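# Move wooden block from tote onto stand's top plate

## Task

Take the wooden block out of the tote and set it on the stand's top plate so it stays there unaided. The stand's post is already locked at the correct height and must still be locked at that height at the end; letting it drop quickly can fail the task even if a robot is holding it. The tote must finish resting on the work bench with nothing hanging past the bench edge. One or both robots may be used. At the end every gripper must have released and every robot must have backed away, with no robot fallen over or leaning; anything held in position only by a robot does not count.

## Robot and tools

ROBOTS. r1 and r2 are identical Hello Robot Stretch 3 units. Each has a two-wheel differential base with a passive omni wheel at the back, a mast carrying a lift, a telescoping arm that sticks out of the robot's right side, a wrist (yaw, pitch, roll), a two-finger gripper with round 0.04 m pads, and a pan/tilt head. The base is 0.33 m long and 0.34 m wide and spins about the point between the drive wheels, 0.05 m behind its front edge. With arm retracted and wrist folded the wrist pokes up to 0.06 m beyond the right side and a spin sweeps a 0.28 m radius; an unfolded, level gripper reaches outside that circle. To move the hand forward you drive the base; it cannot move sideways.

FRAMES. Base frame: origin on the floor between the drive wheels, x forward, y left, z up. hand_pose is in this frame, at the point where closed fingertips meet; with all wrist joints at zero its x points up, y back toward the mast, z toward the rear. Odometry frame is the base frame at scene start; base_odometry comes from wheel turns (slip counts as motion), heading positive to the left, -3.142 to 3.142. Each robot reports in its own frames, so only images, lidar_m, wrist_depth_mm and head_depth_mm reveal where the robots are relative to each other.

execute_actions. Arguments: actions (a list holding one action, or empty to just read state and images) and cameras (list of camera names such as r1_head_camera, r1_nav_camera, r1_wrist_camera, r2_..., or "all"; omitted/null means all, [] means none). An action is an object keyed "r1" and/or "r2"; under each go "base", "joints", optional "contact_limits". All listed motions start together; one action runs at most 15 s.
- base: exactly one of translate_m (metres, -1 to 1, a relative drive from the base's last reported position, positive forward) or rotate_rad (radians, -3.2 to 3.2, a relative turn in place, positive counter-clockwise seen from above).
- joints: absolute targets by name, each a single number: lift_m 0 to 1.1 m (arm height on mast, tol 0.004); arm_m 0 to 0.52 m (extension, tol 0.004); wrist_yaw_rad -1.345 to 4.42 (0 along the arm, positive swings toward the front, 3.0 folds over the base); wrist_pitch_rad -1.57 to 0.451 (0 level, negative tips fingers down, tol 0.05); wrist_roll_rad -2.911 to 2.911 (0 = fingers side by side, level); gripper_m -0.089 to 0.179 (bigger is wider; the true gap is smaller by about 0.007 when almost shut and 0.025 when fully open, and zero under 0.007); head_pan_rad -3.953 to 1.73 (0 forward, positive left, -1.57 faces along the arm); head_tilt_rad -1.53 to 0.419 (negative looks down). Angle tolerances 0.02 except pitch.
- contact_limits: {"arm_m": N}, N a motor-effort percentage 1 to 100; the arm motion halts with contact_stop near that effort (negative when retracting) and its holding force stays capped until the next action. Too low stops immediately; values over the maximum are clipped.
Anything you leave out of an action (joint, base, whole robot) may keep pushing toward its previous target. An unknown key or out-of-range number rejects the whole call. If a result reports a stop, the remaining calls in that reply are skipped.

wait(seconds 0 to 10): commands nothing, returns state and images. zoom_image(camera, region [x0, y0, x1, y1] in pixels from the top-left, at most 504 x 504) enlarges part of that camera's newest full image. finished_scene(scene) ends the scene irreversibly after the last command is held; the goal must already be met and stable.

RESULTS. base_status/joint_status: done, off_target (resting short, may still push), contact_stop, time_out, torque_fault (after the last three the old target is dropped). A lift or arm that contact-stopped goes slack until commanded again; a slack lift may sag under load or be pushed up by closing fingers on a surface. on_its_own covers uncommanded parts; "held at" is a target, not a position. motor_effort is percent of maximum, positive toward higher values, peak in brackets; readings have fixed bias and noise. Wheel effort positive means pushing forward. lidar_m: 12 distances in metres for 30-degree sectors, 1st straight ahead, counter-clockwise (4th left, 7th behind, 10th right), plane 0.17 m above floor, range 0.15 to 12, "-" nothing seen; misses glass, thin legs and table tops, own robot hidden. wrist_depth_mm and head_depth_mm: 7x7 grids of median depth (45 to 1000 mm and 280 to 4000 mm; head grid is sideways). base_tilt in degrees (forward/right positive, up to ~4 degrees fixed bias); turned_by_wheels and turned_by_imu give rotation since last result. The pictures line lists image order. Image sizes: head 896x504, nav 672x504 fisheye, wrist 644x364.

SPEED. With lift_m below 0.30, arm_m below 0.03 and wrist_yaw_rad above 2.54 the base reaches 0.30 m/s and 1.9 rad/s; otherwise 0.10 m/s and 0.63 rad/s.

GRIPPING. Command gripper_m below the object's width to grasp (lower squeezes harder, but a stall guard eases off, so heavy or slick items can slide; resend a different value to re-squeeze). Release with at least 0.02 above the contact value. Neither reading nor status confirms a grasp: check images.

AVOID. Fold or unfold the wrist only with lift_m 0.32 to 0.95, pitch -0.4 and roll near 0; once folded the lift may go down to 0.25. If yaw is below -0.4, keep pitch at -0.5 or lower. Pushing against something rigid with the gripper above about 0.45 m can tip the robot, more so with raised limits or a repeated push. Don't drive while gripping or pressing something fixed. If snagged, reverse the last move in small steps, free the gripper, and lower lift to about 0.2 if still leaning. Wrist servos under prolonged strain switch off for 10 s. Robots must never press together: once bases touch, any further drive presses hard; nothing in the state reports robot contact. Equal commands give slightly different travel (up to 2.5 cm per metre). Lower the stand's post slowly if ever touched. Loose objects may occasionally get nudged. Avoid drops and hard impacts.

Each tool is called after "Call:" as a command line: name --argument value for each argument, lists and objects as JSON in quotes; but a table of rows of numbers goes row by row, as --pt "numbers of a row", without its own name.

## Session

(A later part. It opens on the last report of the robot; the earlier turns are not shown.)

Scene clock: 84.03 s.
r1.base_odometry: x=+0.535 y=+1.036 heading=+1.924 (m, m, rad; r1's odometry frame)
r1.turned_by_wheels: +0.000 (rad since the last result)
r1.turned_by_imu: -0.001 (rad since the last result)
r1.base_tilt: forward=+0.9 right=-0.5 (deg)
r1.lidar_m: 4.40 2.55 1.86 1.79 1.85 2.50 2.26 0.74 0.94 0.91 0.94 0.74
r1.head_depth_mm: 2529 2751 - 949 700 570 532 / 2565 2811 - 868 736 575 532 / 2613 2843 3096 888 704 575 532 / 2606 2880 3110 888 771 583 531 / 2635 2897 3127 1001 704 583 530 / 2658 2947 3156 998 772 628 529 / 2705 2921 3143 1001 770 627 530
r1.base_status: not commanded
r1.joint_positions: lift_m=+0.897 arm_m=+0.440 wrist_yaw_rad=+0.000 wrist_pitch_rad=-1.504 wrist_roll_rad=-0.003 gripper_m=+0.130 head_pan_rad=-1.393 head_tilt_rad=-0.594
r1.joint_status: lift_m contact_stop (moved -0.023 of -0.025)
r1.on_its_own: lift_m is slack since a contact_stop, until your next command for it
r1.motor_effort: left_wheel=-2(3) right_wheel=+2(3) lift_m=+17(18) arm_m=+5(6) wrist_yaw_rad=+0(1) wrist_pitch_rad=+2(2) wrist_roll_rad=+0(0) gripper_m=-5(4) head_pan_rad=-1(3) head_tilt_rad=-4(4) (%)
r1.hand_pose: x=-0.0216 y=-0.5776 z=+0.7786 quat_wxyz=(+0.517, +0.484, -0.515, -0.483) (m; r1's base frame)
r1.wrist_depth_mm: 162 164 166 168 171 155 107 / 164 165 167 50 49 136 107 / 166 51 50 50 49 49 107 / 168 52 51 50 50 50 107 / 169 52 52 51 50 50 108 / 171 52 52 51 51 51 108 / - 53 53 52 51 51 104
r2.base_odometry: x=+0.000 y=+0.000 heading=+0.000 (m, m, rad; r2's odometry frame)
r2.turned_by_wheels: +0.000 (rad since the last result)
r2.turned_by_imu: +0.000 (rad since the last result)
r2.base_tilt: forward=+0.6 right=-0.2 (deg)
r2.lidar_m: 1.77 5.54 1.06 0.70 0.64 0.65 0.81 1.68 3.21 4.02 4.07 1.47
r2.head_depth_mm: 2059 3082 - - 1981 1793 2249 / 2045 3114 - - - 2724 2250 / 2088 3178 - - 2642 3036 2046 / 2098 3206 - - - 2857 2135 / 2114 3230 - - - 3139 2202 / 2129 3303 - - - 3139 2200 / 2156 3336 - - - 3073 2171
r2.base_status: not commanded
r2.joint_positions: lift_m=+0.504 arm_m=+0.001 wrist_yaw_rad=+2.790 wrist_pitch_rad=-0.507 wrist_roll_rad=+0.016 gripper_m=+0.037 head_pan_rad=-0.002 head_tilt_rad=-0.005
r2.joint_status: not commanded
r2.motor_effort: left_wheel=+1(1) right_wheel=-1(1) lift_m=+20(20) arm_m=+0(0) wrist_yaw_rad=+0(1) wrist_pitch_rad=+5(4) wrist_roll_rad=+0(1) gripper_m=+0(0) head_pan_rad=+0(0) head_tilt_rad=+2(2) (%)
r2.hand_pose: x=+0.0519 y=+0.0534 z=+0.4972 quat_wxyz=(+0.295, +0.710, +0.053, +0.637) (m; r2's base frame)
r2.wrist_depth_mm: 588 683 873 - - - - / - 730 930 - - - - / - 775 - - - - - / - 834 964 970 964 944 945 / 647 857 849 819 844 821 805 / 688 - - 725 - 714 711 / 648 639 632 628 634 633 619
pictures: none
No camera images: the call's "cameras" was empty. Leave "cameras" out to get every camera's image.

Gripper body touched the block top. Back up slightly and grip.

Call:
execute_actions --actions '[{"r1":{"joints":{"lift_m":0.905,"gripper_m":0.03}}}]' --cameras '[]'

Call:
execute_actions --actions '[{"r1":{"joints":{"lift_m":1.09}}}]' --cameras '[]'

Call:
execute_actions --actions '[{"r1":{"joints":{"arm_m":0.0,"head_pan_rad":-2.4,"head_tilt_rad":-0.5}}}]' --cameras '["r1_nav_camera"]'

Scene clock: 96.23 s.
r1.base_odometry: x=+0.535 y=+1.036 heading=+1.925 (m, m, rad; r1's odometry frame)
r1.turned_by_wheels: +0.000 (rad since the last result)
r1.turned_by_imu: -0.001 (rad since the last result)
r1.base_tilt: forward=+0.7 right=-0.6 (deg)
r1.lidar_m: 4.40 2.54 1.86 1.79 1.84 2.50 2.25 0.74 0.95 0.91 0.94 0.74
r1.head_depth_mm: 2550 2785 - 963 700 568 531 / 2557 2826 - 871 726 576 532 / 2593 2843 3071 887 701 576 531 / 2598 2874 3102 885 770 583 531 / 2646 2887 3103 1002 704 582 530 / 2690 2939 3163 995 771 629 529 / 2694 2936 3167 995 770 627 529
r1.base_status: not commanded
r1.joint_positions: lift_m=+0.905 arm_m=+0.440 wrist_yaw_rad=+0.000 wrist_pitch_rad=-1.502 wrist_roll_rad=-0.003 gripper_m=+0.032 head_pan_rad=-1.393 head_tilt_rad=-0.594
r1.joint_status: all done
r1.motor_effort: left_wheel=-2(3) right_wheel=+1(2) lift_m=+23(25) arm_m=+5(4) wrist_yaw_rad=+0(0) wrist_pitch_rad=+1(2) wrist_roll_rad=+0(0) gripper_m=-42(100) head_pan_rad=+0(1) head_tilt_rad=-4(4) (%)
r1.hand_pose: x=-0.0216 y=-0.5781 z=+0.7861 quat_wxyz=(+0.518, +0.483, -0.516, -0.482) (m; r1's base frame)
r1.wrist_depth_mm: 169 170 172 173 176 155 106 / 170 171 173 175 177 147 107 / 172 171 57 56 55 138 107 / 172 174 57 56 55 139 108 / 175 175 58 57 56 140 108 / 176 59 58 57 56 132 108 / 177 59 59 58 57 141 103
r2.base_odometry: x=+0.000 y=+0.000 heading=+0.000 (m, m, rad; r2's odometry frame)
r2.turned_by_wheels: +0.000 (rad since the last result)
r2.turned_by_imu: +0.000 (rad since the last result)
r2.base_tilt: forward=+0.7 right=-0.3 (deg)
r2.lidar_m: 1.76 5.52 1.06 0.70 0.64 0.65 0.81 1.68 3.20 4.01 4.09 1.46
r2.head_depth_mm: 2053 3108 - - 1963 1787 2271 / 2079 3123 - - - 2767 2271 / 2087 3141 - - 2654 3057 2066 / 2111 3256 - - - 2852 2124 / 2121 3287 - - - 3225 2212 / 2146 3279 - - - 3125 2164 / 2154 3358 - - - 3153 2160
r2.base_status: not commanded
r2.joint_positions: lift_m=+0.504 arm_m=+0.001 wrist_yaw_rad=+2.790 wrist_pitch_rad=-0.507 wrist_roll_rad=+0.016 gripper_m=+0.037 head_pan_rad=-0.002 head_tilt_rad=-0.005
r2.joint_status: not commanded
r2.motor_effort: left_wheel=+1(1) right_wheel=-1(1) lift_m=+21(20) arm_m=+0(0) wrist_yaw_rad=+0(1) wrist_pitch_rad=+4(5) wrist_roll_rad=+0(1) gripper_m=+0(0) head_pan_rad=+0(1) head_tilt_rad=+2(2) (%)
r2.hand_pose: x=+0.0519 y=+0.0534 z=+0.4972 quat_wxyz=(+0.295, +0.710, +0.053, +0.637) (m; r2's base frame)
r2.wrist_depth_mm: 584 688 901 - - - - / - 723 925 - - - - / - 776 992 - - - - / - 847 931 972 946 943 929 / 654 856 851 824 834 815 808 / 698 - - 717 - 712 712 / 651 639 639 628 631 624 628
pictures: none
No camera images: the call's "cameras" was empty. Leave "cameras" out to get every camera's image.

Scene clock: 98.73 s.
r1.base_odometry: x=+0.535 y=+1.036 heading=+1.925 (m, m, rad; r1's odometry frame)
r1.turned_by_wheels: +0.000 (rad since the last result)
r1.turned_by_imu: +0.000 (rad since the last result)
r1.base_tilt: forward=+0.8 right=-0.6 (deg)
r1.lidar_m: 4.40 2.55 1.86 1.79 1.85 2.50 2.26 0.74 0.94 0.91 0.94 0.74
r1.head_depth_mm: - 2845 3006 1005 705 568 532 / 2493 - 2952 608 772 576 531 / 2590 2813 3045 886 768 577 531 / 2627 2845 3118 885 770 584 531 / 2637 2892 3147 999 704 582 529 / 2678 2944 3190 998 770 628 531 / 2724 2934 3178 991 770 628 529
r1.base_status: not commanded
r1.joint_positions: lift_m=+1.090 arm_m=+0.440 wrist_yaw_rad=+0.000 wrist_pitch_rad=-1.501 wrist_roll_rad=-0.004 gripper_m=+0.046 head_pan_rad=-1.393 head_tilt_rad=-0.594
r1.joint_status: all done
r1.on_its_own: gripper_m is held at +0.046, not at your +0.030, by its stall guard, which is still easing
r1.motor_effort: left_wheel=-2(7) right_wheel=+1(4) lift_m=+24(25) arm_m=+5(5) wrist_yaw_rad=+0(1) wrist_pitch_rad=+0(1) wrist_roll_rad=+0(0) gripper_m=-14(42) head_pan_rad=-3(2) head_tilt_rad=-4(5) (%)
r1.hand_pose: x=-0.0216 y=-0.5785 z=+0.9710 quat_wxyz=(+0.518, +0.483, -0.516, -0.482) (m; r1's base frame)
r1.wrist_depth_mm: 344 289 346 350 319 362 368 / 346 291 348 358 277 371 372 / 352 268 62 59 56 366 369 / 353 272 63 60 57 375 382 / 357 272 63 60 57 383 378 / 358 67 64 61 58 381 386 / 363 279 65 61 58 385 392
r2.base_odometry: x=+0.000 y=+0.000 heading=+0.000 (m, m, rad; r2's odometry frame)
r2.turned_by_wheels: +0.000 (rad since the last result)
r2.turned_by_imu: +0.000 (rad since the last result)
r2.base_tilt: forward=+0.7 right=-0.2 (deg)
r2.lidar_m: 1.76 5.55 1.06 0.70 0.64 0.65 0.81 1.68 3.21 4.00 4.06 1.47
r2.head_depth_mm: 2044 3092 - - 2102 1795 2285 / 2062 3136 - - - 2731 2257 / 2082 3177 - - 2626 3072 2066 / 2102 3179 - - - 2872 2126 / 2117 3304 - - - 3187 2187 / 2141 3303 - - - 3159 2205 / 2129 3296 - - - 3113 2170
r2.base_status: not commanded
r2.joint_positions: lift_m=+0.504 arm_m=+0.001 wrist_yaw_rad=+2.790 wrist_pitch_rad=-0.507 wrist_roll_rad=+0.016 gripper_m=+0.037 head_pan_rad=-0.002 head_tilt_rad=-0.005
r2.joint_status: not commanded
r2.motor_effort: left_wheel=+1(1) right_wheel=+0(1) lift_m=+20(20) arm_m=-1(0) wrist_yaw_rad=+0(1) wrist_pitch_rad=+5(5) wrist_roll_rad=+0(0) gripper_m=+0(1) head_pan_rad=+0(1) head_tilt_rad=+2(2) (%)
r2.hand_pose: x=+0.0519 y=+0.0534 z=+0.4972 quat_wxyz=(+0.295, +0.710, +0.053, +0.637) (m; r2's base frame)
r2.wrist_depth_mm: 591 680 885 - - - - / - 727 953 - - - - / - 773 - - - - - / - 849 955 961 961 947 961 / 652 846 856 824 839 820 812 / 701 - - 710 - 707 691 / 654 637 641 632 630 624 623
pictures: none
No camera images: the call's "cameras" was empty. Leave "cameras" out to get every camera's image.

Scene clock: 103.17 s.
r1.base_odometry: x=+0.535 y=+1.036 heading=+1.925 (m, m, rad; r1's odometry frame)
r1.turned_by_wheels: +0.000 (rad since the last result)
r1.turned_by_imu: -0.001 (rad since the last result)
r1.base_tilt: forward=+0.9 right=-0.6 (deg)
r1.lidar_m: 4.40 2.54 1.86 1.79 1.85 2.50 2.26 0.74 0.94 0.91 0.94 0.74
r1.head_depth_mm: - - - - 1876 1610 1368 / - - - - 865 751 1123 / - - - 2595 864 684 1299 / - - - 2652 865 682 578 / - - - 1170 - 661 562 / - - - 1241 - 633 564 / - - - - - - 549
r1.base_status: not commanded
r1.joint_positions: lift_m=+1.090 arm_m=+0.000 wrist_yaw_rad=+0.000 wrist_pitch_rad=-1.501 wrist_roll_rad=-0.004 gripper_m=+0.068 head_pan_rad=-2.393 head_tilt_rad=-0.507
r1.joint_status: all done
r1.on_its_own: gripper_m is held at +0.066, not at your +0.030, by its stall guard, which is still easing
r1.motor_effort: left_wheel=-2(2) right_wheel=+1(1) lift_m=+24(24) arm_m=-5(5) wrist_yaw_rad=+0(0) wrist_pitch_rad=+0(0) wrist_roll_rad=+0(0) gripper_m=-24(34) head_pan_rad=-2(26) head_tilt_rad=+3(15) (%)
r1.hand_pose: x=-0.0216 y=-0.1393 z=+0.9710 quat_wxyz=(+0.518, +0.483, -0.516, -0.482) (m; r1's base frame)
r1.wrist_depth_mm: 342 355 355 361 362 363 368 / 352 353 355 359 365 369 375 / 351 356 68 65 61 985 - / - - 68 64 61 - - / - - 68 64 61 - - / - - 68 64 61 - - / - - 68 64 61 - -
r2.base_odometry: x=+0.000 y=+0.000 heading=+0.000 (m, m, rad; r2's odometry frame)
r2.turned_by_wheels: +0.000 (rad since the last result)
r2.turned_by_imu: +0.000 (rad since the last result)
r2.base_tilt: forward=+0.6 right=-0.2 (deg)
r2.lidar_m: 1.76 5.53 1.06 0.70 0.64 0.65 0.81 1.69 3.19 4.00 4.07 1.47
r2.head_depth_mm: 2058 3077 - - - 1788 2294 / 2054 3163 - - - 2719 2240 / 2063 3199 - - 2608 3051 2050 / 2081 3228 - - - 2863 2136 / 2097 3269 - - - 3171 2208 / 2139 3311 - - - 3163 2158 / 2174 3330 - - - 3146 2172
r2.base_status: not commanded
r2.joint_positions: lift_m=+0.504 arm_m=+0.001 wrist_yaw_rad=+2.790 wrist_pitch_rad=-0.507 wrist_roll_rad=+0.016 gripper_m=+0.037 head_pan_rad=-0.002 head_tilt_rad=-0.005
r2.joint_status: not commanded
r2.motor_effort: left_wheel=+1(1) right_wheel=-1(1) lift_m=+20(20) arm_m=+0(0) wrist_yaw_rad=+0(0) wrist_pitch_rad=+5(5) wrist_roll_rad=+1(0) gripper_m=-1(0) head_pan_rad=+1(1) head_tilt_rad=+2(2) (%)
r2.hand_pose: x=+0.0519 y=+0.0534 z=+0.4972 quat_wxyz=(+0.295, +0.710, +0.053, +0.637) (m; r2's base frame)
r2.wrist_depth_mm: 588 681 872 - - - - / - 727 936 - - - - / - 780 - - - - - / - 845 940 958 975 938 940 / 656 850 837 826 834 827 809 / 692 - - 706 - 710 702 / 652 637 639 632 630 618 619
pictures: r1_nav_camera (sideways: a quarter turn counterclockwise sets it upright)
Images, in order (width x height): r1_nav_camera 672x504.

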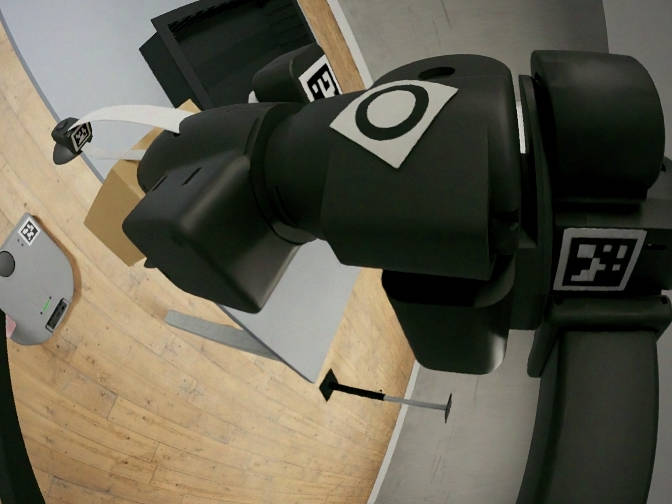

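Call:
execute_actions --actions '[{"r1":{"base":{"translate_m":-1.0},"joints":{"gripper_m":0.035}}}]' --cameras '[]'

Call:
execute_actions --actions '[{"r1":{"base":{"translate_m":-1.0}}}]' --cameras '["r1_nav_camera"]'

Scene clock: 123.03 s.
r1.base_odometry: x=+0.881 y=+0.098 heading=+1.924 (m, m, rad; r1's odometry frame)
r1.turned_by_wheels: +0.000 (rad since the last result)
r1.turned_by_imu: -0.005 (rad since the last result)
r1.base_tilt: forward=+0.8 right=-0.6 (deg)
r1.lidar_m: 1.72 2.55 1.85 1.77 1.83 2.47 3.40 1.31 3.16 3.02 0.38 0.38
r1.head_depth_mm: - - - - 2098 1655 1368 / - - - - 1949 1648 1367 / - - - 2606 2101 1658 1365 / - - - 2707 2098 1659 1368 / - - - 2848 - 1605 1366 / - - - 2988 - 1542 1364 / - - - - - - 1325
r1.base_status: done
r1.joint_positions: lift_m=+1.090 arm_m=+0.000 wrist_yaw_rad=+0.000 wrist_pitch_rad=-1.501 wrist_roll_rad=-0.004 gripper_m=+0.074 head_pan_rad=-2.393 head_tilt_rad=-0.507
r1.joint_status: gripper_m off_target (ended at +0.074, target +0.035)
r1.on_its_own: gripper_m is held at +0.073, not at your +0.035, by its stall guard, which is not easing now
r1.motor_effort: left_wheel=-1(8) right_wheel=+1(2) lift_m=+24(24) arm_m=-5(6) wrist_yaw_rad=+0(0) wrist_pitch_rad=+1(0) wrist_roll_rad=+0(0) gripper_m=-21(100) head_pan_rad=-3(2) head_tilt_rad=+3(3) (%)
r1.hand_pose: x=-0.0216 y=-0.1393 z=+0.9710 quat_wxyz=(+0.518, +0.483, -0.516, -0.482) (m; r1's base frame)
r1.wrist_depth_mm: 346 - - - - - - / 348 - - - - - - / - 660 68 65 61 - - / - - 68 64 61 - - / - - 68 64 61 - - / - - 68 64 61 - - / - - 67 64 61 - -
r2.base_odometry: x=+0.000 y=+0.000 heading=+0.000 (m, m, rad; r2's odometry frame)
r2.turned_by_wheels: +0.000 (rad since the last result)
r2.turned_by_imu: -0.002 (rad since the last result)
r2.base_tilt: forward=+0.5 right=-0.1 (deg)
r2.lidar_m: 1.76 5.55 1.06 0.70 0.64 0.65 0.81 1.69 3.20 4.00 4.08 1.47
r2.head_depth_mm: 2040 3106 - - - 1800 2254 / 2072 3105 - - 3229 2775 2244 / 2099 3169 - - 2614 2983 2057 / 2081 3238 - - - 2830 2137 / 2113 3282 - - - 3241 2210 / 2143 3326 - - - 3229 2177 / 2138 3357 - - - 3091 2180
r2.base_status: not commanded
r2.joint_positions: lift_m=+0.504 arm_m=+0.001 wrist_yaw_rad=+2.790 wrist_pitch_rad=-0.507 wrist_roll_rad=+0.016 gripper_m=+0.037 head_pan_rad=-0.002 head_tilt_rad=-0.005
r2.joint_status: not commanded
r2.motor_effort: left_wheel=+1(1) right_wheel=-1(1) lift_m=+20(20) arm_m=+0(0) wrist_yaw_rad=+0(0) wrist_pitch_rad=+5(5) wrist_roll_rad=+0(0) gripper_m=+0(1) head_pan_rad=+0(0) head_tilt_rad=+2(2) (%)
r2.hand_pose: x=+0.0519 y=+0.0534 z=+0.4972 quat_wxyz=(+0.295, +0.710, +0.053, +0.637) (m; r2's base frame)
r2.wrist_depth_mm: 584 687 886 - - - - / - 728 923 - - - - / - 762 - - - - - / - 846 953 994 982 936 948 / 657 856 870 824 848 814 797 / 702 - - 720 - 698 692 / 649 640 647 630 626 622 623
pictures: none
No camera images: the call's "cameras" was empty. Leave "cameras" out to get every camera's image.

Scene clock: 134.20 s.
r1.base_odometry: x=+1.228 y=-0.840 heading=+1.924 (m, m, rad; r1's odometry frame)
r1.turned_by_wheels: +0.000 (rad since the last result)
r1.turned_by_imu: -0.004 (rad since the last result)
r1.base_tilt: forward=+0.9 right=-0.6 (deg)
r1.lidar_m: 1.30 2.54 1.83 1.75 1.81 2.44 2.39 2.48 0.61 3.02 3.15 1.58
r1.head_depth_mm: - - - - 2101 1657 1371 / - - - - 2081 1650 1368 / - - - 2596 2085 1655 1372 / - - - 2723 2098 1653 1364 / - - - 2868 - 1606 1361 / - - - 2990 - 1534 1363 / - - - - - - 1330
r1.base_status: done
r1.joint_positions: lift_m=+1.090 arm_m=+0.000 wrist_yaw_rad=+0.000 wrist_pitch_rad=-1.501 wrist_roll_rad=-0.004 gripper_m=+0.074 head_pan_rad=-2.393 head_tilt_rad=-0.507
r1.joint_status: not commanded
r1.on_its_own: gripper_m is held at +0.073, not at your +0.035, by its stall guard, which is not easing now
r1.motor_effort: left_wheel=-1(6) right_wheel=+1(4) lift_m=+24(24) arm_m=-5(5) wrist_yaw_rad=+0(0) wrist_pitch_rad=+1(1) wrist_roll_rad=+0(0) gripper_m=-22(21) head_pan_rad=-2(2) head_tilt_rad=+3(3) (%)
r1.hand_pose: x=-0.0216 y=-0.1393 z=+0.9710 quat_wxyz=(+0.518, +0.483, -0.516, -0.482) (m; r1's base frame)
r1.wrist_depth_mm: - - - - - - - / - - - - - - - / - - 68 65 62 - - / - - 68 64 61 - - / - - 68 64 61 - - / - - 68 64 61 - - / - - 68 64 61 - -
r2.base_odometry: x=+0.000 y=+0.000 heading=+0.000 (m, m, rad; r2's odometry frame)
r2.turned_by_wheels: +0.000 (rad since the last result)
r2.turned_by_imu: -0.001 (rad since the last result)
r2.base_tilt: forward=+0.7 right=-0.3 (deg)
r2.lidar_m: 1.77 5.55 1.06 0.70 0.64 0.65 0.81 1.68 3.21 4.00 4.08 1.46
r2.head_depth_mm: 2041 3067 - - - 1793 2272 / 2057 3131 - - - 2767 2265 / 2076 3185 - - 2624 3053 2032 / 2099 3214 - - - 2843 2145 / 2127 3232 - - - 3217 2196 / 2148 3341 - - - 3144 2202 / 2158 3325 - - - 3151 2165
r2.base_status: not commanded
r2.joint_positions: lift_m=+0.504 arm_m=+0.001 wrist_yaw_rad=+2.790 wrist_pitch_rad=-0.507 wrist_roll_rad=+0.016 gripper_m=+0.037 head_pan_rad=-0.002 head_tilt_rad=-0.005
r2.joint_status: not commanded
r2.motor_effort: left_wheel=+1(0) right_wheel=-1(1) lift_m=+21(20) arm_m=+0(0) wrist_yaw_rad=+0(0) wrist_pitch_rad=+5(5) wrist_roll_rad=+1(0) gripper_m=+0(0) head_pan_rad=-1(0) head_tilt_rad=+2(2) (%)
r2.hand_pose: x=+0.0519 y=+0.0534 z=+0.4972 quat_wxyz=(+0.295, +0.710, +0.053, +0.637) (m; r2's base frame)
r2.wrist_depth_mm: 591 690 865 - - - - / - 722 936 - - - - / - 772 - - - - - / - 834 956 987 959 948 953 / 661 846 853 817 847 813 805 / 708 - - 711 - 711 712 / 647 632 645 641 630 632 623
pictures: r1_nav_camera (sideways: a quarter turn counterclockwise sets it upright)
Images, in order (width x height): r1_nav_camera 672x504.

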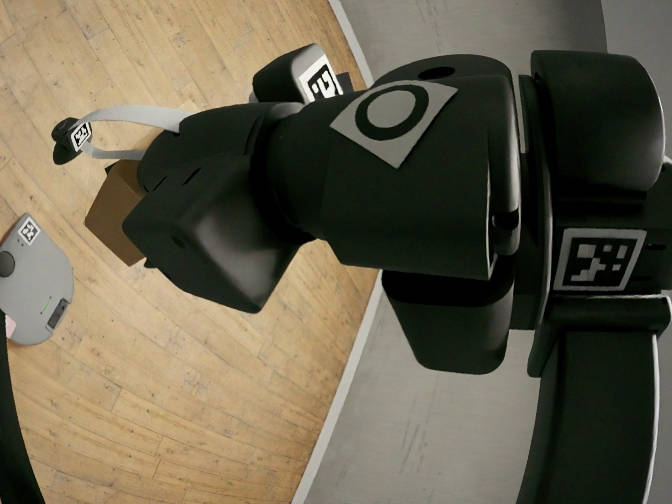

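Call:
execute_actions --actions '[{"r1":{"joints":{"wrist_pitch_rad":0.0}}}]' --cameras '[]'

Call:
execute_actions --actions '[{"r1":{"base":{"translate_m":-0.28},"joints":{"arm_m":0.12,"head_pan_rad":-1.9,"head_tilt_rad":-0.8}}}]' --cameras '["r1_nav_camera","r1_wrist_camera"]'

Scene clock: 145.17 s.
r1.base_odometry: x=+1.228 y=-0.840 heading=+1.924 (m, m, rad; r1's odometry frame)
r1.turned_by_wheels: +0.000 (rad since the last result)
r1.turned_by_imu: -0.001 (rad since the last result)
r1.base_tilt: forward=+0.9 right=-0.6 (deg)
r1.lidar_m: 1.30 2.54 1.83 1.75 1.81 2.44 2.40 2.48 0.61 3.04 3.14 1.57
r1.head_depth_mm: - - - - 2099 1664 1372 / - - - - 2108 1658 1365 / - - - 2606 2106 1648 1370 / - - - 2712 2096 1654 1372 / - - - 2871 - 1604 1361 / - - - 3009 - 1545 1364 / - - - - - - 1327
r1.base_status: not commanded
r1.joint_positions: lift_m=+1.090 arm_m=+0.000 wrist_yaw_rad=+0.000 wrist_pitch_rad=-0.024 wrist_roll_rad=-0.004 gripper_m=+0.073 head_pan_rad=-2.393 head_tilt_rad=-0.507
r1.joint_status: all done
r1.on_its_own: gripper_m is held at +0.073, not at your +0.035, by its stall guard, which is not easing now
r1.motor_effort: left_wheel=-1(2) right_wheel=+1(1) lift_m=+23(24) arm_m=-5(5) wrist_yaw_rad=+0(1) wrist_pitch_rad=+10(10) wrist_roll_rad=+0(0) gripper_m=-1(21) head_pan_rad=-2(2) head_tilt_rad=+2(2) (%)
r1.hand_pose: x=-0.0214 y=-0.4009 z=+1.1982 quat_wxyz=(+0.709, +0.009, -0.706, -0.009) (m; r1's base frame)
r1.wrist_depth_mm: - - - - - - - / - - - - - - - / - - - - - - - / - - - - - - - / - - - - - - - / - - - - - - - / - - - - - - -
r2.base_odometry: x=+0.000 y=+0.000 heading=+0.000 (m, m, rad; r2's odometry frame)
r2.turned_by_wheels: +0.000 (rad since the last result)
r2.turned_by_imu: +0.000 (rad since the last result)
r2.base_tilt: forward=+0.6 right=-0.1 (deg)
r2.lidar_m: 1.76 5.53 1.06 0.70 0.64 0.65 0.82 1.68 3.19 4.01 4.08 1.47
r2.head_depth_mm: 2050 3116 - - - 1783 2283 / 2056 3159 - - - 2744 2239 / 2094 3169 - - 2610 3048 2066 / 2101 3249 - - - 2844 2111 / 2105 3270 - - - 3190 2195 / 2127 3323 - - - 3159 2190 / 2137 3338 - - - 3123 2182
r2.base_status: not commanded
r2.joint_positions: lift_m=+0.504 arm_m=+0.001 wrist_yaw_rad=+2.790 wrist_pitch_rad=-0.507 wrist_roll_rad=+0.016 gripper_m=+0.037 head_pan_rad=-0.002 head_tilt_rad=-0.005
r2.joint_status: not commanded
r2.motor_effort: left_wheel=+1(1) right_wheel=+0(1) lift_m=+21(20) arm_m=+0(0) wrist_yaw_rad=+0(0) wrist_pitch_rad=+5(5) wrist_roll_rad=+1(0) gripper_m=+1(1) head_pan_rad=+0(1) head_tilt_rad=+2(2) (%)
r2.hand_pose: x=+0.0519 y=+0.0534 z=+0.4972 quat_wxyz=(+0.295, +0.710, +0.053, +0.637) (m; r2's base frame)
r2.wrist_depth_mm: 591 691 890 - - - - / - 718 964 - - - - / - 777 - - - - - / - 850 976 973 951 956 941 / 647 850 847 830 854 812 812 / 703 - - 716 - 703 700 / 654 641 643 632 624 624 625
pictures: none
No camera images: the call's "cameras" was empty. Leave "cameras" out to get every camera's image.

Scene clock: 149.03 s.
r1.base_odometry: x=+1.325 y=-1.103 heading=+1.924 (m, m, rad; r1's odometry frame)
r1.turned_by_wheels: +0.000 (rad since the last result)
r1.turned_by_imu: -0.001 (rad since the last result)
r1.base_tilt: forward=+0.8 right=-0.5 (deg)
r1.lidar_m: 1.58 2.53 1.82 1.75 1.80 2.20 2.11 2.18 2.94 0.58 3.15 1.81
r1.head_depth_mm: 2978 2986 2380 1903 1579 1348 1186 / 3222 3135 2379 1897 1575 1359 1188 / 3114 3121 2349 1894 1571 1345 1184 / - 2899 2344 1878 1579 1353 1179 / - 2821 2351 1874 1555 1347 1181 / - 2837 2324 1864 1566 1339 1170 / - - 2238 1856 1556 1116 1166
r1.base_status: done
r1.joint_positions: lift_m=+1.090 arm_m=+0.120 wrist_yaw_rad=+0.000 wrist_pitch_rad=-0.023 wrist_roll_rad=-0.004 gripper_m=+0.073 head_pan_rad=-1.907 head_tilt_rad=-0.790
r1.joint_status: all done
r1.on_its_own: gripper_m is held at +0.073, not at your +0.035, by its stall guard, which is not easing now
r1.motor_effort: left_wheel=-1(6) right_wheel=+1(3) lift_m=+23(23) arm_m=+6(7) wrist_yaw_rad=-1(1) wrist_pitch_rad=+9(10) wrist_roll_rad=+0(0) gripper_m=+0(1) head_pan_rad=+3(21) head_tilt_rad=-7(30) (%)
r1.hand_pose: x=-0.0214 y=-0.5202 z=+1.1984 quat_wxyz=(+0.709, +0.008, -0.706, -0.008) (m; r1's base frame)
r1.wrist_depth_mm: - - - - - - - / - - - - - - - / - - - - - - - / - - - - - - - / - - - - - - - / - - - - - - - / - - - - - - -
r2.base_odometry: x=+0.000 y=+0.000 heading=+0.000 (m, m, rad; r2's odometry frame)
r2.turned_by_wheels: +0.000 (rad since the last result)
r2.turned_by_imu: +0.000 (rad since the last result)
r2.base_tilt: forward=+0.7 right=-0.1 (deg)
r2.lidar_m: 1.76 5.54 1.06 0.70 0.64 0.65 0.81 1.68 3.19 4.02 4.08 1.47
r2.head_depth_mm: 2052 3077 - - - 1789 2275 / 2064 3097 - - - 2750 2213 / 2081 3191 - - 2654 3076 2060 / 2109 3211 - - - 2834 2139 / 2111 3273 - - - 3175 2213 / 2137 3309 - - - 3129 2200 / 2150 3415 - - - 3114 2189
r2.base_status: not commanded
r2.joint_positions: lift_m=+0.504 arm_m=+0.001 wrist_yaw_rad=+2.790 wrist_pitch_rad=-0.507 wrist_roll_rad=+0.016 gripper_m=+0.037 head_pan_rad=-0.002 head_tilt_rad=-0.005
r2.joint_status: not commanded
r2.motor_effort: left_wheel=+1(1) right_wheel=-1(1) lift_m=+20(20) arm_m=+0(0) wrist_yaw_rad=+0(1) wrist_pitch_rad=+4(5) wrist_roll_rad=+1(1) gripper_m=+0(1) head_pan_rad=+1(0) head_tilt_rad=+2(2) (%)
r2.hand_pose: x=+0.0519 y=+0.0534 z=+0.4972 quat_wxyz=(+0.295, +0.710, +0.053, +0.637) (m; r2's base frame)
r2.wrist_depth_mm: 590 679 879 - - - - / - 722 947 - - - - / - 772 - - - - - / - 845 956 974 969 951 948 / 656 843 857 843 848 808 807 / 702 - - 712 - 707 713 / 651 639 638 642 629 628 623
pictures: r1_nav_camera (sideways: a quarter turn counterclockwise sets it upright), r1_wrist_camera
Images, in order (width x height): r1_nav_camera 672x504, r1_wrist_camera 644x364.

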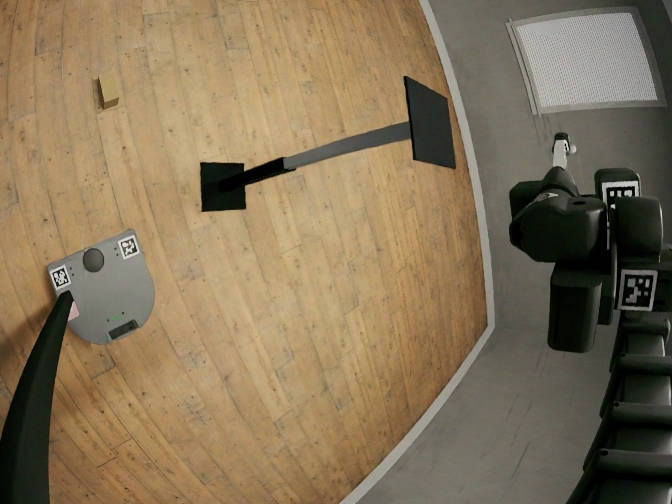

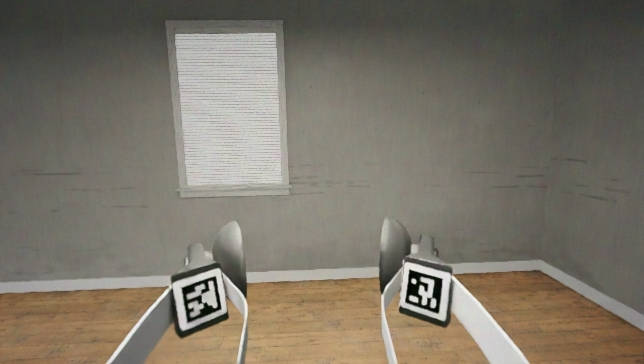

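Call:
execute_actions --actions '[{"r1":{"joints":{"arm_m":0.0,"wrist_pitch_rad":-1.5,"gripper_m":0.15}}}]' --cameras '["r1_wrist_camera"]'

Scene clock: 154.37 s.
r1.base_odometry: x=+1.325 y=-1.103 heading=+1.924 (m, m, rad; r1's odometry frame)
r1.turned_by_wheels: +0.000 (rad since the last result)
r1.turned_by_imu: -0.001 (rad since the last result)
r1.base_tilt: forward=+0.9 right=-0.5 (deg)
r1.lidar_m: 1.58 2.53 1.83 1.75 1.81 2.20 2.11 2.18 2.94 0.58 3.15 1.81
r1.head_depth_mm: - - - - 1582 1356 1190 / - - - - 1570 1352 1184 / - - - - 1577 1416 1176 / - - - - - - 1139 / - - - - - - - / - - - - - - 1135 / - - - - - - 1165
r1.base_status: not commanded
r1.joint_positions: lift_m=+1.090 arm_m=+0.000 wrist_yaw_rad=+0.000 wrist_pitch_rad=-1.494 wrist_roll_rad=-0.004 gripper_m=+0.150 head_pan_rad=-1.907 head_tilt_rad=-0.790
r1.joint_status: all done
r1.motor_effort: left_wheel=-1(1) right_wheel=+1(1) lift_m=+23(23) arm_m=-5(6) wrist_yaw_rad=+0(0) wrist_pitch_rad=-2(9) wrist_roll_rad=+0(0) gripper_m=+0(83) head_pan_rad=+3(4) head_tilt_rad=-6(6) (%)
r1.hand_pose: x=-0.0216 y=-0.1409 z=+0.9710 quat_wxyz=(+0.520, +0.481, -0.517, -0.480) (m; r1's base frame)
r1.wrist_depth_mm: - - - - - - - / - - - - - - - / - - - - - - - / - - - - - - - / - - - - - - - / - - - - - - - / - - - - - - -
r2.base_odometry: x=+0.000 y=+0.000 heading=+0.000 (m, m, rad; r2's odometry frame)
r2.turned_by_wheels: +0.000 (rad since the last result)
r2.turned_by_imu: -0.001 (rad since the last result)
r2.base_tilt: forward=+0.6 right=-0.1 (deg)
r2.lidar_m: 1.76 5.54 1.07 0.70 0.64 0.65 0.81 1.68 3.19 4.01 4.09 1.47
r2.head_depth_mm: 2043 3115 - - - 1797 2253 / 2069 3154 - - - 2760 2267 / 2079 3178 - - 2624 2985 2058 / 2079 3262 - - - 2833 2136 / 2112 3245 - - - 3176 2209 / 2161 3319 - - - 3129 2216 / 2172 3344 - - - 3157 2161
r2.base_status: not commanded
r2.joint_positions: lift_m=+0.504 arm_m=+0.001 wrist_yaw_rad=+2.790 wrist_pitch_rad=-0.507 wrist_roll_rad=+0.016 gripper_m=+0.037 head_pan_rad=-0.002 head_tilt_rad=-0.005
r2.joint_status: not commanded
r2.motor_effort: left_wheel=+1(1) right_wheel=-1(1) lift_m=+21(20) arm_m=+0(0) wrist_yaw_rad=+1(1) wrist_pitch_rad=+4(4) wrist_roll_rad=+0(0) gripper_m=-1(0) head_pan_rad=+0(0) head_tilt_rad=+2(2) (%)
r2.hand_pose: x=+0.0519 y=+0.0534 z=+0.4972 quat_wxyz=(+0.295, +0.710, +0.053, +0.637) (m; r2's base frame)
r2.wrist_depth_mm: 587 680 891 - - - - / - 717 935 - - - - / - 772 998 - - - - / - 837 942 993 967 944 948 / 662 838 837 827 829 812 800 / 697 - - 713 - 718 707 / 650 643 638 640 637 628 627
pictures: r1_wrist_camera
Images, in order (width x height): r1_wrist_camera 644x364.

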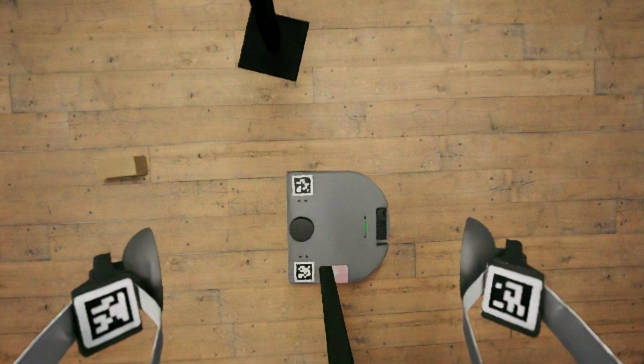

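Call:
execute_actions --actions '[{"r1":{"base":{"translate_m":0.58},"joints":{"lift_m":0.4}}}]' --cameras '["r1_wrist_camera"]'

Scene clock: 165.97 s.
r1.base_odometry: x=+1.124 y=-0.559 heading=+1.924 (m, m, rad; r1's odometry frame)
r1.turned_by_wheels: +0.000 (rad since the last result)
r1.turned_by_imu: +0.000 (rad since the last result)
r1.base_tilt: forward=+0.8 right=-0.6 (deg)
r1.lidar_m: 1.02 2.54 1.83 1.75 1.82 2.45 2.70 2.78 0.75 3.03 3.13 1.01
r1.head_depth_mm: 3375 3184 2131 1897 1582 1356 1188 / 3229 3157 2370 1794 1478 1346 1190 / 3084 3118 2336 1884 1580 1338 1181 / 2997 3120 2347 1885 1573 1352 1185 / 2885 3014 2340 1887 1571 1352 1178 / 2738 2917 2317 1873 1565 1343 1178 / 2655 2849 2318 1865 1559 1337 1175
r1.base_status: done
r1.joint_positions: lift_m=+0.400 arm_m=+0.000 wrist_yaw_rad=+0.000 wrist_pitch_rad=-1.494 wrist_roll_rad=-0.004 gripper_m=+0.150 head_pan_rad=-1.907 head_tilt_rad=-0.790
r1.joint_status: all done
r1.motor_effort: left_wheel=-2(4) right_wheel=+2(6) lift_m=+12(22) arm_m=-5(6) wrist_yaw_rad=-1(1) wrist_pitch_rad=-2(2) wrist_roll_rad=+0(0) gripper_m=+0(1) head_pan_rad=+4(3) head_tilt_rad=-7(6) (%)
r1.hand_pose: x=-0.0216 y=-0.1409 z=+0.2817 quat_wxyz=(+0.520, +0.481, -0.517, -0.480) (m; r1's base frame)
r1.wrist_depth_mm: 414 416 424 431 434 445 454 / 422 422 420 428 443 436 449 / 419 423 352 439 443 443 454 / 421 439 428 441 442 448 454 / 431 429 436 - - - 455 / 426 442 435 - - - 456 / 438 442 448 - - - 471
r2.base_odometry: x=+0.000 y=+0.000 heading=+0.000 (m, m, rad; r2's odometry frame)
r2.turned_by_wheels: +0.000 (rad since the last result)
r2.turned_by_imu: -0.001 (rad since the last result)
r2.base_tilt: forward=+0.6 right=-0.2 (deg)
r2.lidar_m: 1.77 5.51 1.06 0.70 0.64 0.65 0.81 1.68 3.20 4.00 4.08 1.47
r2.head_depth_mm: 2048 3107 - - - 1801 2238 / 2034 3147 - - - 2745 2258 / 2076 3191 - - 2625 3091 2056 / 2099 3240 - - 3697 2812 2148 / 2116 3284 - - - 3204 2197 / 2128 3287 - - - 3136 2196 / 2134 3371 - - - 3108 2172
r2.base_status: not commanded
r2.joint_positions: lift_m=+0.504 arm_m=+0.001 wrist_yaw_rad=+2.790 wrist_pitch_rad=-0.507 wrist_roll_rad=+0.016 gripper_m=+0.037 head_pan_rad=-0.002 head_tilt_rad=-0.005
r2.joint_status: not commanded
r2.motor_effort: left_wheel=+1(1) right_wheel=-1(1) lift_m=+21(20) arm_m=+0(0) wrist_yaw_rad=+0(1) wrist_pitch_rad=+5(5) wrist_roll_rad=+0(1) gripper_m=+0(0) head_pan_rad=+1(1) head_tilt_rad=+2(2) (%)
r2.hand_pose: x=+0.0519 y=+0.0534 z=+0.4972 quat_wxyz=(+0.295, +0.710, +0.053, +0.637) (m; r2's base frame)
r2.wrist_depth_mm: 595 683 883 - - - - / - 722 965 - - - - / - 776 1000 - - - - / - 838 946 987 956 945 934 / 657 855 850 812 836 810 800 / 697 - - 702 - 712 697 / 649 641 641 634 632 624 626
pictures: r1_wrist_camera
Images, in order (width x height): r1_wrist_camera 644x364.

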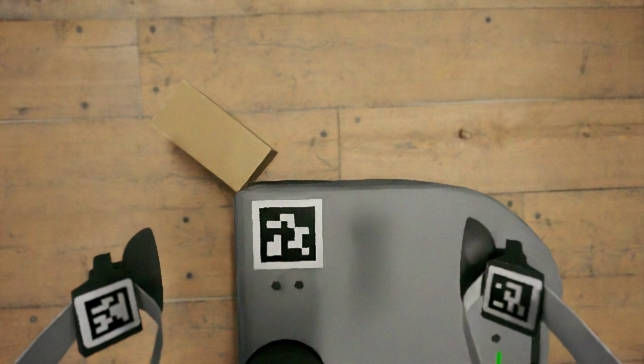

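Call:
execute_actions --actions '[{"r1":{"base":{"translate_m":-0.15}}}]' --cameras '[]'

Call:
execute_actions --actions '[{"r1":{"base":{"rotate_rad":0.75}}}]' --cameras '[]'

Call:
execute_actions --actions '[{"r1":{"joints":{"arm_m":0.15}}}]' --cameras '["r1_wrist_camera"]'

Scene clock: 185.03 s.
r1.base_odometry: x=+1.176 y=-0.700 heading=+1.924 (m, m, rad; r1's odometry frame)
r1.turned_by_wheels: +0.000 (rad since the last result)
r1.turned_by_imu: -0.001 (rad since the last result)
r1.base_tilt: forward=+0.7 right=-0.6 (deg)
r1.lidar_m: 1.15 2.54 1.83 1.75 1.81 2.45 2.54 2.62 0.67 3.03 3.15 1.16
r1.head_depth_mm: 3358 3176 2381 1903 1584 1351 1191 / 3256 3133 2199 1890 1574 1351 1186 / 3140 3129 750 1748 1506 1326 1179 / 2991 3120 2258 1879 1574 1322 1181 / 2882 3071 2342 1872 1571 1345 1180 / 2755 2966 2318 1867 1558 1345 1177 / 2635 2836 2315 1858 1558 1339 1179
r1.base_status: done
r1.joint_positions: lift_m=+0.400 arm_m=+0.000 wrist_yaw_rad=+0.000 wrist_pitch_rad=-1.494 wrist_roll_rad=-0.004 gripper_m=+0.150 head_pan_rad=-1.907 head_tilt_rad=-0.790
r1.joint_status: not commanded
r1.motor_effort: left_wheel=-1(6) right_wheel=+1(3) lift_m=+12(13) arm_m=-5(5) wrist_yaw_rad=-1(0) wrist_pitch_rad=-2(2) wrist_roll_rad=+0(0) gripper_m=+0(1) head_pan_rad=+3(3) head_tilt_rad=-5(6) (%)
r1.hand_pose: x=-0.0216 y=-0.1409 z=+0.2817 quat_wxyz=(+0.520, +0.481, -0.517, -0.480) (m; r1's base frame)
r1.wrist_depth_mm: 418 423 423 420 433 442 439 / 423 422 436 434 442 443 446 / 346 424 424 439 437 443 453 / 424 423 434 443 444 448 445 / 428 445 432 - - - 454 / 435 439 443 - - - 469 / 433 442 439 - - - 474
r2.base_odometry: x=+0.000 y=+0.000 heading=+0.000 (m, m, rad; r2's odometry frame)
r2.turned_by_wheels: +0.000 (rad since the last result)
r2.turned_by_imu: -0.001 (rad since the last result)
r2.base_tilt: forward=+0.5 right=-0.2 (deg)
r2.lidar_m: 1.76 5.55 1.06 0.70 0.64 0.65 0.81 1.68 3.22 4.01 4.06 1.47
r2.head_depth_mm: 2032 3097 - - - 1775 2289 / 2055 3125 - - - 2753 2250 / 2097 3132 - - 2617 3054 2059 / 2102 3170 - - 3804 2855 2115 / 2111 3249 - - - 3216 2209 / 2114 3288 - - - 3123 2190 / 2154 3310 - - - 3122 2150
r2.base_status: not commanded
r2.joint_positions: lift_m=+0.504 arm_m=+0.001 wrist_yaw_rad=+2.790 wrist_pitch_rad=-0.507 wrist_roll_rad=+0.016 gripper_m=+0.037 head_pan_rad=-0.002 head_tilt_rad=-0.005
r2.joint_status: not commanded
r2.motor_effort: left_wheel=+0(0) right_wheel=-1(1) lift_m=+21(20) arm_m=+0(0) wrist_yaw_rad=+1(1) wrist_pitch_rad=+4(5) wrist_roll_rad=+0(1) gripper_m=-1(0) head_pan_rad=+0(1) head_tilt_rad=+2(2) (%)
r2.hand_pose: x=+0.0519 y=+0.0534 z=+0.4972 quat_wxyz=(+0.295, +0.710, +0.053, +0.637) (m; r2's base frame)
r2.wrist_depth_mm: 584 686 881 - - - - / - 715 947 - - - - / - 773 - - - - - / - 849 967 964 976 947 936 / 660 843 854 831 849 819 816 / 703 - - 717 - 710 706 / 647 640 640 634 627 630 625
pictures: none
No camera images: the call's "cameras" was empty. Leave "cameras" out to get every camera's image.

Scene clock: 187.20 s.
r1.base_odometry: x=+1.176 y=-0.700 heading=+2.674 (m, m, rad; r1's odometry frame)
r1.turned_by_wheels: +0.750 (rad since the last result)
r1.turned_by_imu: +0.757 (rad since the last result)
r1.base_tilt: forward=+0.7 right=-0.5 (deg)
r1.lidar_m: 2.10 1.76 1.75 1.97 2.55 2.54 2.85 0.67 3.04 1.46 1.15 3.91
r1.head_depth_mm: 2605 2853 2385 1908 1586 1351 1189 / 2682 2939 2370 1893 1570 1361 1187 / 2813 2981 2347 1898 1572 1351 1184 / 2870 3096 2340 1889 1575 1346 1182 / 2982 3077 2330 1880 1565 1336 1174 / 3079 3065 2336 1873 1574 1345 1178 / 3193 3083 2311 1862 1555 1341 1172
r1.base_status: done
r1.joint_positions: lift_m=+0.400 arm_m=+0.000 wrist_yaw_rad=+0.000 wrist_pitch_rad=-1.495 wrist_roll_rad=-0.004 gripper_m=+0.150 head_pan_rad=-1.907 head_tilt_rad=-0.790
r1.joint_status: not commanded
r1.motor_effort: left_wheel=-3(7) right_wheel=+2(6) lift_m=+12(13) arm_m=-5(5) wrist_yaw_rad=-1(0) wrist_pitch_rad=-2(2) wrist_roll_rad=+0(0) gripper_m=+0(0) head_pan_rad=+2(2) head_tilt_rad=-7(6) (%)
r1.hand_pose: x=-0.0216 y=-0.1409 z=+0.2817 quat_wxyz=(+0.520, +0.481, -0.517, -0.480) (m; r1's base frame)
r1.wrist_depth_mm: 416 417 420 426 432 438 438 / 413 424 428 430 429 444 450 / 423 419 428 444 438 450 448 / 425 428 433 435 446 450 462 / 428 426 437 - - - 459 / 429 437 437 - - - 457 / 430 439 446 - - - 464
r2.base_odometry: x=+0.000 y=+0.000 heading=+0.000 (m, m, rad; r2's odometry frame)
r2.turned_by_wheels: +0.000 (rad since the last result)
r2.turned_by_imu: +0.000 (rad since the last result)
r2.base_tilt: forward=+0.5 right=-0.2 (deg)
r2.lidar_m: 1.76 5.56 1.06 0.70 0.64 0.65 0.81 1.69 3.21 4.02 4.08 1.47
r2.head_depth_mm: 2037 3086 - - - 1778 2272 / 2066 3121 - - - 2735 2240 / 2074 3155 - - 2654 3043 2068 / 2101 3208 - - 3778 2836 2116 / 2113 3246 - - - 3220 2202 / 2131 3304 - - - 3146 2176 / 2165 3330 - - - 3115 2166
r2.base_status: not commanded
r2.joint_positions: lift_m=+0.504 arm_m=+0.001 wrist_yaw_rad=+2.790 wrist_pitch_rad=-0.507 wrist_roll_rad=+0.016 gripper_m=+0.037 head_pan_rad=-0.002 head_tilt_rad=-0.005
r2.joint_status: not commanded
r2.motor_effort: left_wheel=+1(1) right_wheel=-1(1) lift_m=+20(20) arm_m=+0(0) wrist_yaw_rad=+1(1) wrist_pitch_rad=+4(5) wrist_roll_rad=+0(0) gripper_m=+1(1) head_pan_rad=+0(0) head_tilt_rad=+2(2) (%)
r2.hand_pose: x=+0.0519 y=+0.0534 z=+0.4972 quat_wxyz=(+0.295, +0.710, +0.053, +0.637) (m; r2's base frame)
r2.wrist_depth_mm: 590 689 891 - - - - / - 721 950 - - - - / - 778 - - - - - / - 847 951 987 961 967 947 / 653 844 848 825 845 807 812 / 706 - - 704 - 706 703 / 651 641 642 631 631 625 629
pictures: none
No camera images: the call's "cameras" was empty. Leave "cameras" out to get every camera's image.

Scene clock: 189.57 s.
r1.base_odometry: x=+1.176 y=-0.700 heading=+2.674 (m, m, rad; r1's odometry frame)
r1.turned_by_wheels: +0.000 (rad since the last result)
r1.turned_by_imu: +0.000 (rad since the last result)
r1.base_tilt: forward=+0.9 right=-0.6 (deg)
r1.lidar_m: 2.10 1.76 1.75 1.97 2.55 2.54 2.87 0.66 3.03 1.46 1.16 3.92
r1.head_depth_mm: 2631 2900 2364 1899 1582 1360 1189 / 2698 2945 2348 1896 1580 1355 1183 / 2779 2978 2350 1884 1579 1350 1188 / 2913 3085 2345 1883 1582 1351 - / 3022 3091 2343 1874 1567 1363 - / 3116 3083 2332 1877 1569 1347 1177 / 3230 3069 2305 1863 1559 1340 1173
r1.base_status: not commanded
r1.joint_positions: lift_m=+0.400 arm_m=+0.150 wrist_yaw_rad=+0.000 wrist_pitch_rad=-1.495 wrist_roll_rad=-0.004 gripper_m=+0.150 head_pan_rad=-1.907 head_tilt_rad=-0.790
r1.joint_status: all done
r1.motor_effort: left_wheel=-3(3) right_wheel=+3(2) lift_m=+13(12) arm_m=+5(6) wrist_yaw_rad=+0(1) wrist_pitch_rad=-2(2) wrist_roll_rad=+0(0) gripper_m=+0(2) head_pan_rad=+2(2) head_tilt_rad=-6(6) (%)
r1.hand_pose: x=-0.0216 y=-0.2899 z=+0.2817 quat_wxyz=(+0.520, +0.482, -0.517, -0.480) (m; r1's base frame)
r1.wrist_depth_mm: 413 425 423 434 432 443 439 / 418 424 430 430 436 439 448 / 422 425 428 437 443 451 450 / 424 433 433 434 443 454 452 / 430 437 446 444 452 456 468 / 428 441 440 449 447 - 460 / 435 433 443 - - 466 465
r2.base_odometry: x=+0.000 y=+0.000 heading=+0.000 (m, m, rad; r2's odometry frame)
r2.turned_by_wheels: +0.000 (rad since the last result)
r2.turned_by_imu: +0.000 (rad since the last result)
r2.base_tilt: forward=+0.6 right=-0.2 (deg)
r2.lidar_m: 1.77 5.55 1.06 0.69 0.64 0.65 0.81 1.68 3.18 4.01 4.08 1.47
r2.head_depth_mm: 2052 3147 - - - 1791 2260 / 2070 3144 - - - 2715 2256 / 2101 3185 - - 2613 3083 2039 / 2090 3200 - - 3800 2861 2140 / 2107 3284 - - - 3127 2196 / 2133 3265 - - - 3195 2180 / 2182 3323 - - - 3089 2180
r2.base_status: not commanded
r2.joint_positions: lift_m=+0.504 arm_m=+0.001 wrist_yaw_rad=+2.790 wrist_pitch_rad=-0.507 wrist_roll_rad=+0.016 gripper_m=+0.037 head_pan_rad=-0.002 head_tilt_rad=-0.005
r2.joint_status: not commanded
r2.motor_effort: left_wheel=+1(1) right_wheel=-1(1) lift_m=+20(20) arm_m=+0(0) wrist_yaw_rad=+0(1) wrist_pitch_rad=+5(5) wrist_roll_rad=+0(0) gripper_m=+0(0) head_pan_rad=+0(0) head_tilt_rad=+2(2) (%)
r2.hand_pose: x=+0.0519 y=+0.0534 z=+0.4972 quat_wxyz=(+0.295, +0.710, +0.053, +0.637) (m; r2's base frame)
r2.wrist_depth_mm: 595 681 892 - - - - / - 724 952 - - - - / - 776 996 - - - - / - 863 937 977 962 939 943 / 654 846 849 839 848 806 804 / 701 - - 713 - 711 700 / 659 639 641 627 631 632 622
pictures: r1_wrist_camera
Images, in order (width x height): r1_wrist_camera 644x364.

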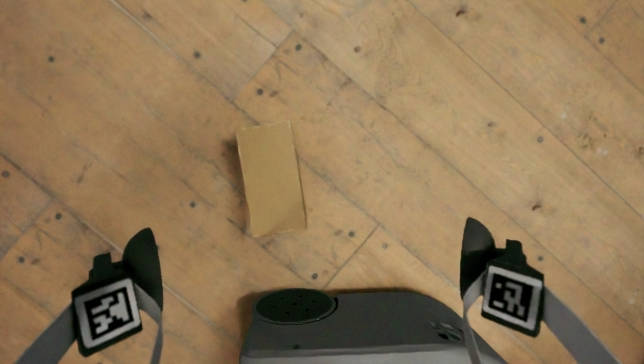

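Call:
execute_actions --actions '[{"r1":{"base":{"translate_m":0.05},"joints":{"arm_m":0.24}}}]' --cameras '[]'

Call:
execute_actions --actions '[{"r1":{"joints":{"lift_m":0.16}}}]' --cameras '["r1_wrist_camera"]'

Scene clock: 200.30 s.
r1.base_odometry: x=+1.131 y=-0.677 heading=+2.674 (m, m, rad; r1's odometry frame)
r1.turned_by_wheels: +0.000 (rad since the last result)
r1.turned_by_imu: -0.001 (rad since the last result)
r1.base_tilt: forward=+0.9 right=-0.5 (deg)
r1.lidar_m: 2.06 1.72 1.72 1.93 2.59 2.58 0.72 0.72 3.05 1.45 1.13 3.85
r1.head_depth_mm: 2640 2886 2368 1901 1578 1360 1189 / 2739 2965 2357 1901 1579 1358 1186 / 2830 2999 2364 1884 1572 1354 1188 / 2927 3114 2351 1891 1573 1376 1170 / 3042 3093 2330 1878 1570 - 1163 / 3128 3089 2321 1870 1557 1375 1154 / 3237 3040 2319 1866 1562 1338 1175
r1.base_status: done
r1.joint_positions: lift_m=+0.400 arm_m=+0.240 wrist_yaw_rad=+0.000 wrist_pitch_rad=-1.495 wrist_roll_rad=-0.004 gripper_m=+0.150 head_pan_rad=-1.907 head_tilt_rad=-0.790
r1.joint_status: all done
r1.motor_effort: left_wheel=-3(5) right_wheel=+2(6) lift_m=+13(13) arm_m=+6(6) wrist_yaw_rad=+0(0) wrist_pitch_rad=-2(2) wrist_roll_rad=+0(0) gripper_m=-1(1) head_pan_rad=+3(3) head_tilt_rad=-6(5) (%)
r1.hand_pose: x=-0.0216 y=-0.3799 z=+0.2817 quat_wxyz=(+0.520, +0.482, -0.517, -0.480) (m; r1's base frame)
r1.wrist_depth_mm: 421 421 423 425 437 440 440 / 416 418 430 428 436 442 450 / 418 429 425 444 436 452 450 / 430 428 431 441 451 453 461 / 426 433 439 363 454 454 458 / 433 441 442 365 458 - 461 / 435 443 444 455 454 466 464
r2.base_odometry: x=+0.000 y=+0.000 heading=+0.000 (m, m, rad; r2's odometry frame)
r2.turned_by_wheels: +0.000 (rad since the last result)
r2.turned_by_imu: -0.001 (rad since the last result)
r2.base_tilt: forward=+0.6 right=-0.1 (deg)
r2.lidar_m: 1.77 5.54 1.06 0.70 0.64 0.65 0.81 1.68 3.20 4.02 4.09 1.47
r2.head_depth_mm: 2060 3076 - - - 1788 2275 / 2062 3157 - - - 2736 2280 / 2084 3197 - - 2600 3042 2068 / 2113 3258 - - 3864 2859 2133 / 2123 3234 - - - 3203 2211 / 2122 3269 - - - 3119 2160 / 2130 3345 - - - 3163 2169
r2.base_status: not commanded
r2.joint_positions: lift_m=+0.504 arm_m=+0.001 wrist_yaw_rad=+2.790 wrist_pitch_rad=-0.507 wrist_roll_rad=+0.016 gripper_m=+0.037 head_pan_rad=-0.002 head_tilt_rad=-0.005
r2.joint_status: not commanded
r2.motor_effort: left_wheel=+1(0) right_wheel=+0(1) lift_m=+21(20) arm_m=+0(0) wrist_yaw_rad=+0(0) wrist_pitch_rad=+5(5) wrist_roll_rad=+0(0) gripper_m=-1(1) head_pan_rad=+2(1) head_tilt_rad=+2(2) (%)
r2.hand_pose: x=+0.0519 y=+0.0534 z=+0.4972 quat_wxyz=(+0.295, +0.710, +0.053, +0.637) (m; r2's base frame)
r2.wrist_depth_mm: 586 690 881 - - - - / - 721 926 - - - - / - 777 999 - - - - / - 850 942 972 959 953 944 / 656 854 852 840 856 814 802 / 702 - - 717 - 708 700 / 655 643 637 640 627 627 627
pictures: none
No camera images: the call's "cameras" was empty. Leave "cameras" out to get every camera's image.

Scene clock: 203.30 s.
r1.base_odometry: x=+1.131 y=-0.677 heading=+2.674 (m, m, rad; r1's odometry frame)
r1.turned_by_wheels: +0.000 (rad since the last result)
r1.turned_by_imu: +0.000 (rad since the last result)
r1.base_tilt: forward=+0.8 right=-0.5 (deg)
r1.lidar_m: 2.06 1.73 1.72 1.93 2.59 2.58 0.72 0.71 3.06 1.45 1.13 3.86
r1.head_depth_mm: 2667 2891 2368 1890 1581 1361 1187 / 2729 3003 2371 1905 1580 1354 1187 / 2822 3037 2353 1892 1573 1351 1184 / 2932 3098 2340 1885 1574 1349 1200 / 2991 3111 2326 1871 1557 1344 1121 / 3154 3065 2313 1869 1561 1342 1177 / 3252 3039 2320 1874 1556 1339 1179
r1.base_status: not commanded
r1.joint_positions: lift_m=+0.160 arm_m=+0.240 wrist_yaw_rad=+0.000 wrist_pitch_rad=-1.495 wrist_roll_rad=-0.004 gripper_m=+0.150 head_pan_rad=-1.907 head_tilt_rad=-0.790
r1.joint_status: all done
r1.motor_effort: left_wheel=-3(3) right_wheel=+2(2) lift_m=+13(13) arm_m=+6(6) wrist_yaw_rad=+0(1) wrist_pitch_rad=-2(2) wrist_roll_rad=+0(0) gripper_m=+0(2) head_pan_rad=+4(3) head_tilt_rad=-6(5) (%)
r1.hand_pose: x=-0.0216 y=-0.3799 z=+0.0417 quat_wxyz=(+0.520, +0.482, -0.517, -0.480) (m; r1's base frame)
r1.wrist_depth_mm: 189 191 193 195 198 199 202 / 191 193 194 196 199 202 203 / 192 194 198 198 201 202 206 / 193 195 198 199 201 205 206 / 195 196 198 199 203 207 209 / 197 200 201 122 205 - 211 / - 202 202 124 207 210 212
r2.base_odometry: x=+0.000 y=+0.000 heading=+0.000 (m, m, rad; r2's odometry frame)
r2.turned_by_wheels: +0.000 (rad since the last result)
r2.turned_by_imu: +0.000 (rad since the last result)
r2.base_tilt: forward=+0.6 right=-0.4 (deg)
r2.lidar_m: 1.77 5.55 1.06 0.70 0.64 0.65 0.81 1.68 3.20 4.00 4.07 1.47
r2.head_depth_mm: 2067 3121 - - - 1788 2296 / 2069 3121 - - - 2760 2269 / 2092 3171 - - 2611 3067 2049 / 2115 3269 - - - 2902 2129 / 2140 3293 - - - 3211 2201 / 2133 3260 - - - 3153 2200 / 2149 3323 - - - 3059 2178
r2.base_status: not commanded
r2.joint_positions: lift_m=+0.504 arm_m=+0.001 wrist_yaw_rad=+2.790 wrist_pitch_rad=-0.507 wrist_roll_rad=+0.016 gripper_m=+0.037 head_pan_rad=-0.002 head_tilt_rad=-0.005
r2.joint_status: not commanded
r2.motor_effort: left_wheel=+1(1) right_wheel=-1(1) lift_m=+21(20) arm_m=-1(0) wrist_yaw_rad=+1(0) wrist_pitch_rad=+5(5) wrist_roll_rad=+0(0) gripper_m=+0(0) head_pan_rad=+1(0) head_tilt_rad=+2(2) (%)
r2.hand_pose: x=+0.0519 y=+0.0534 z=+0.4972 quat_wxyz=(+0.295, +0.710, +0.053, +0.637) (m; r2's base frame)
r2.wrist_depth_mm: 588 689 874 - - - - / - 725 931 - - - - / - 772 - - - - - / - 861 952 988 966 934 932 / 662 845 853 829 836 815 808 / 701 - - 713 - 711 703 / 651 637 645 637 628 630 622
pictures: r1_wrist_camera
Images, in order (width x height): r1_wrist_camera 644x364.

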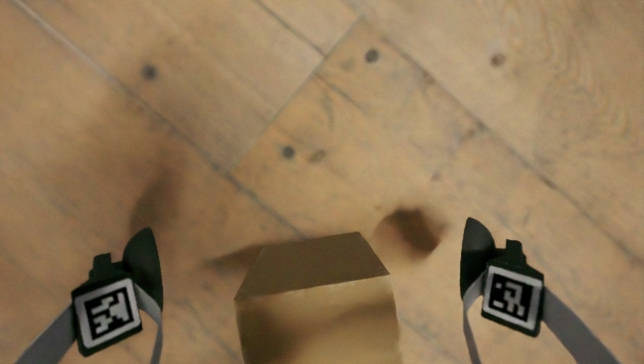

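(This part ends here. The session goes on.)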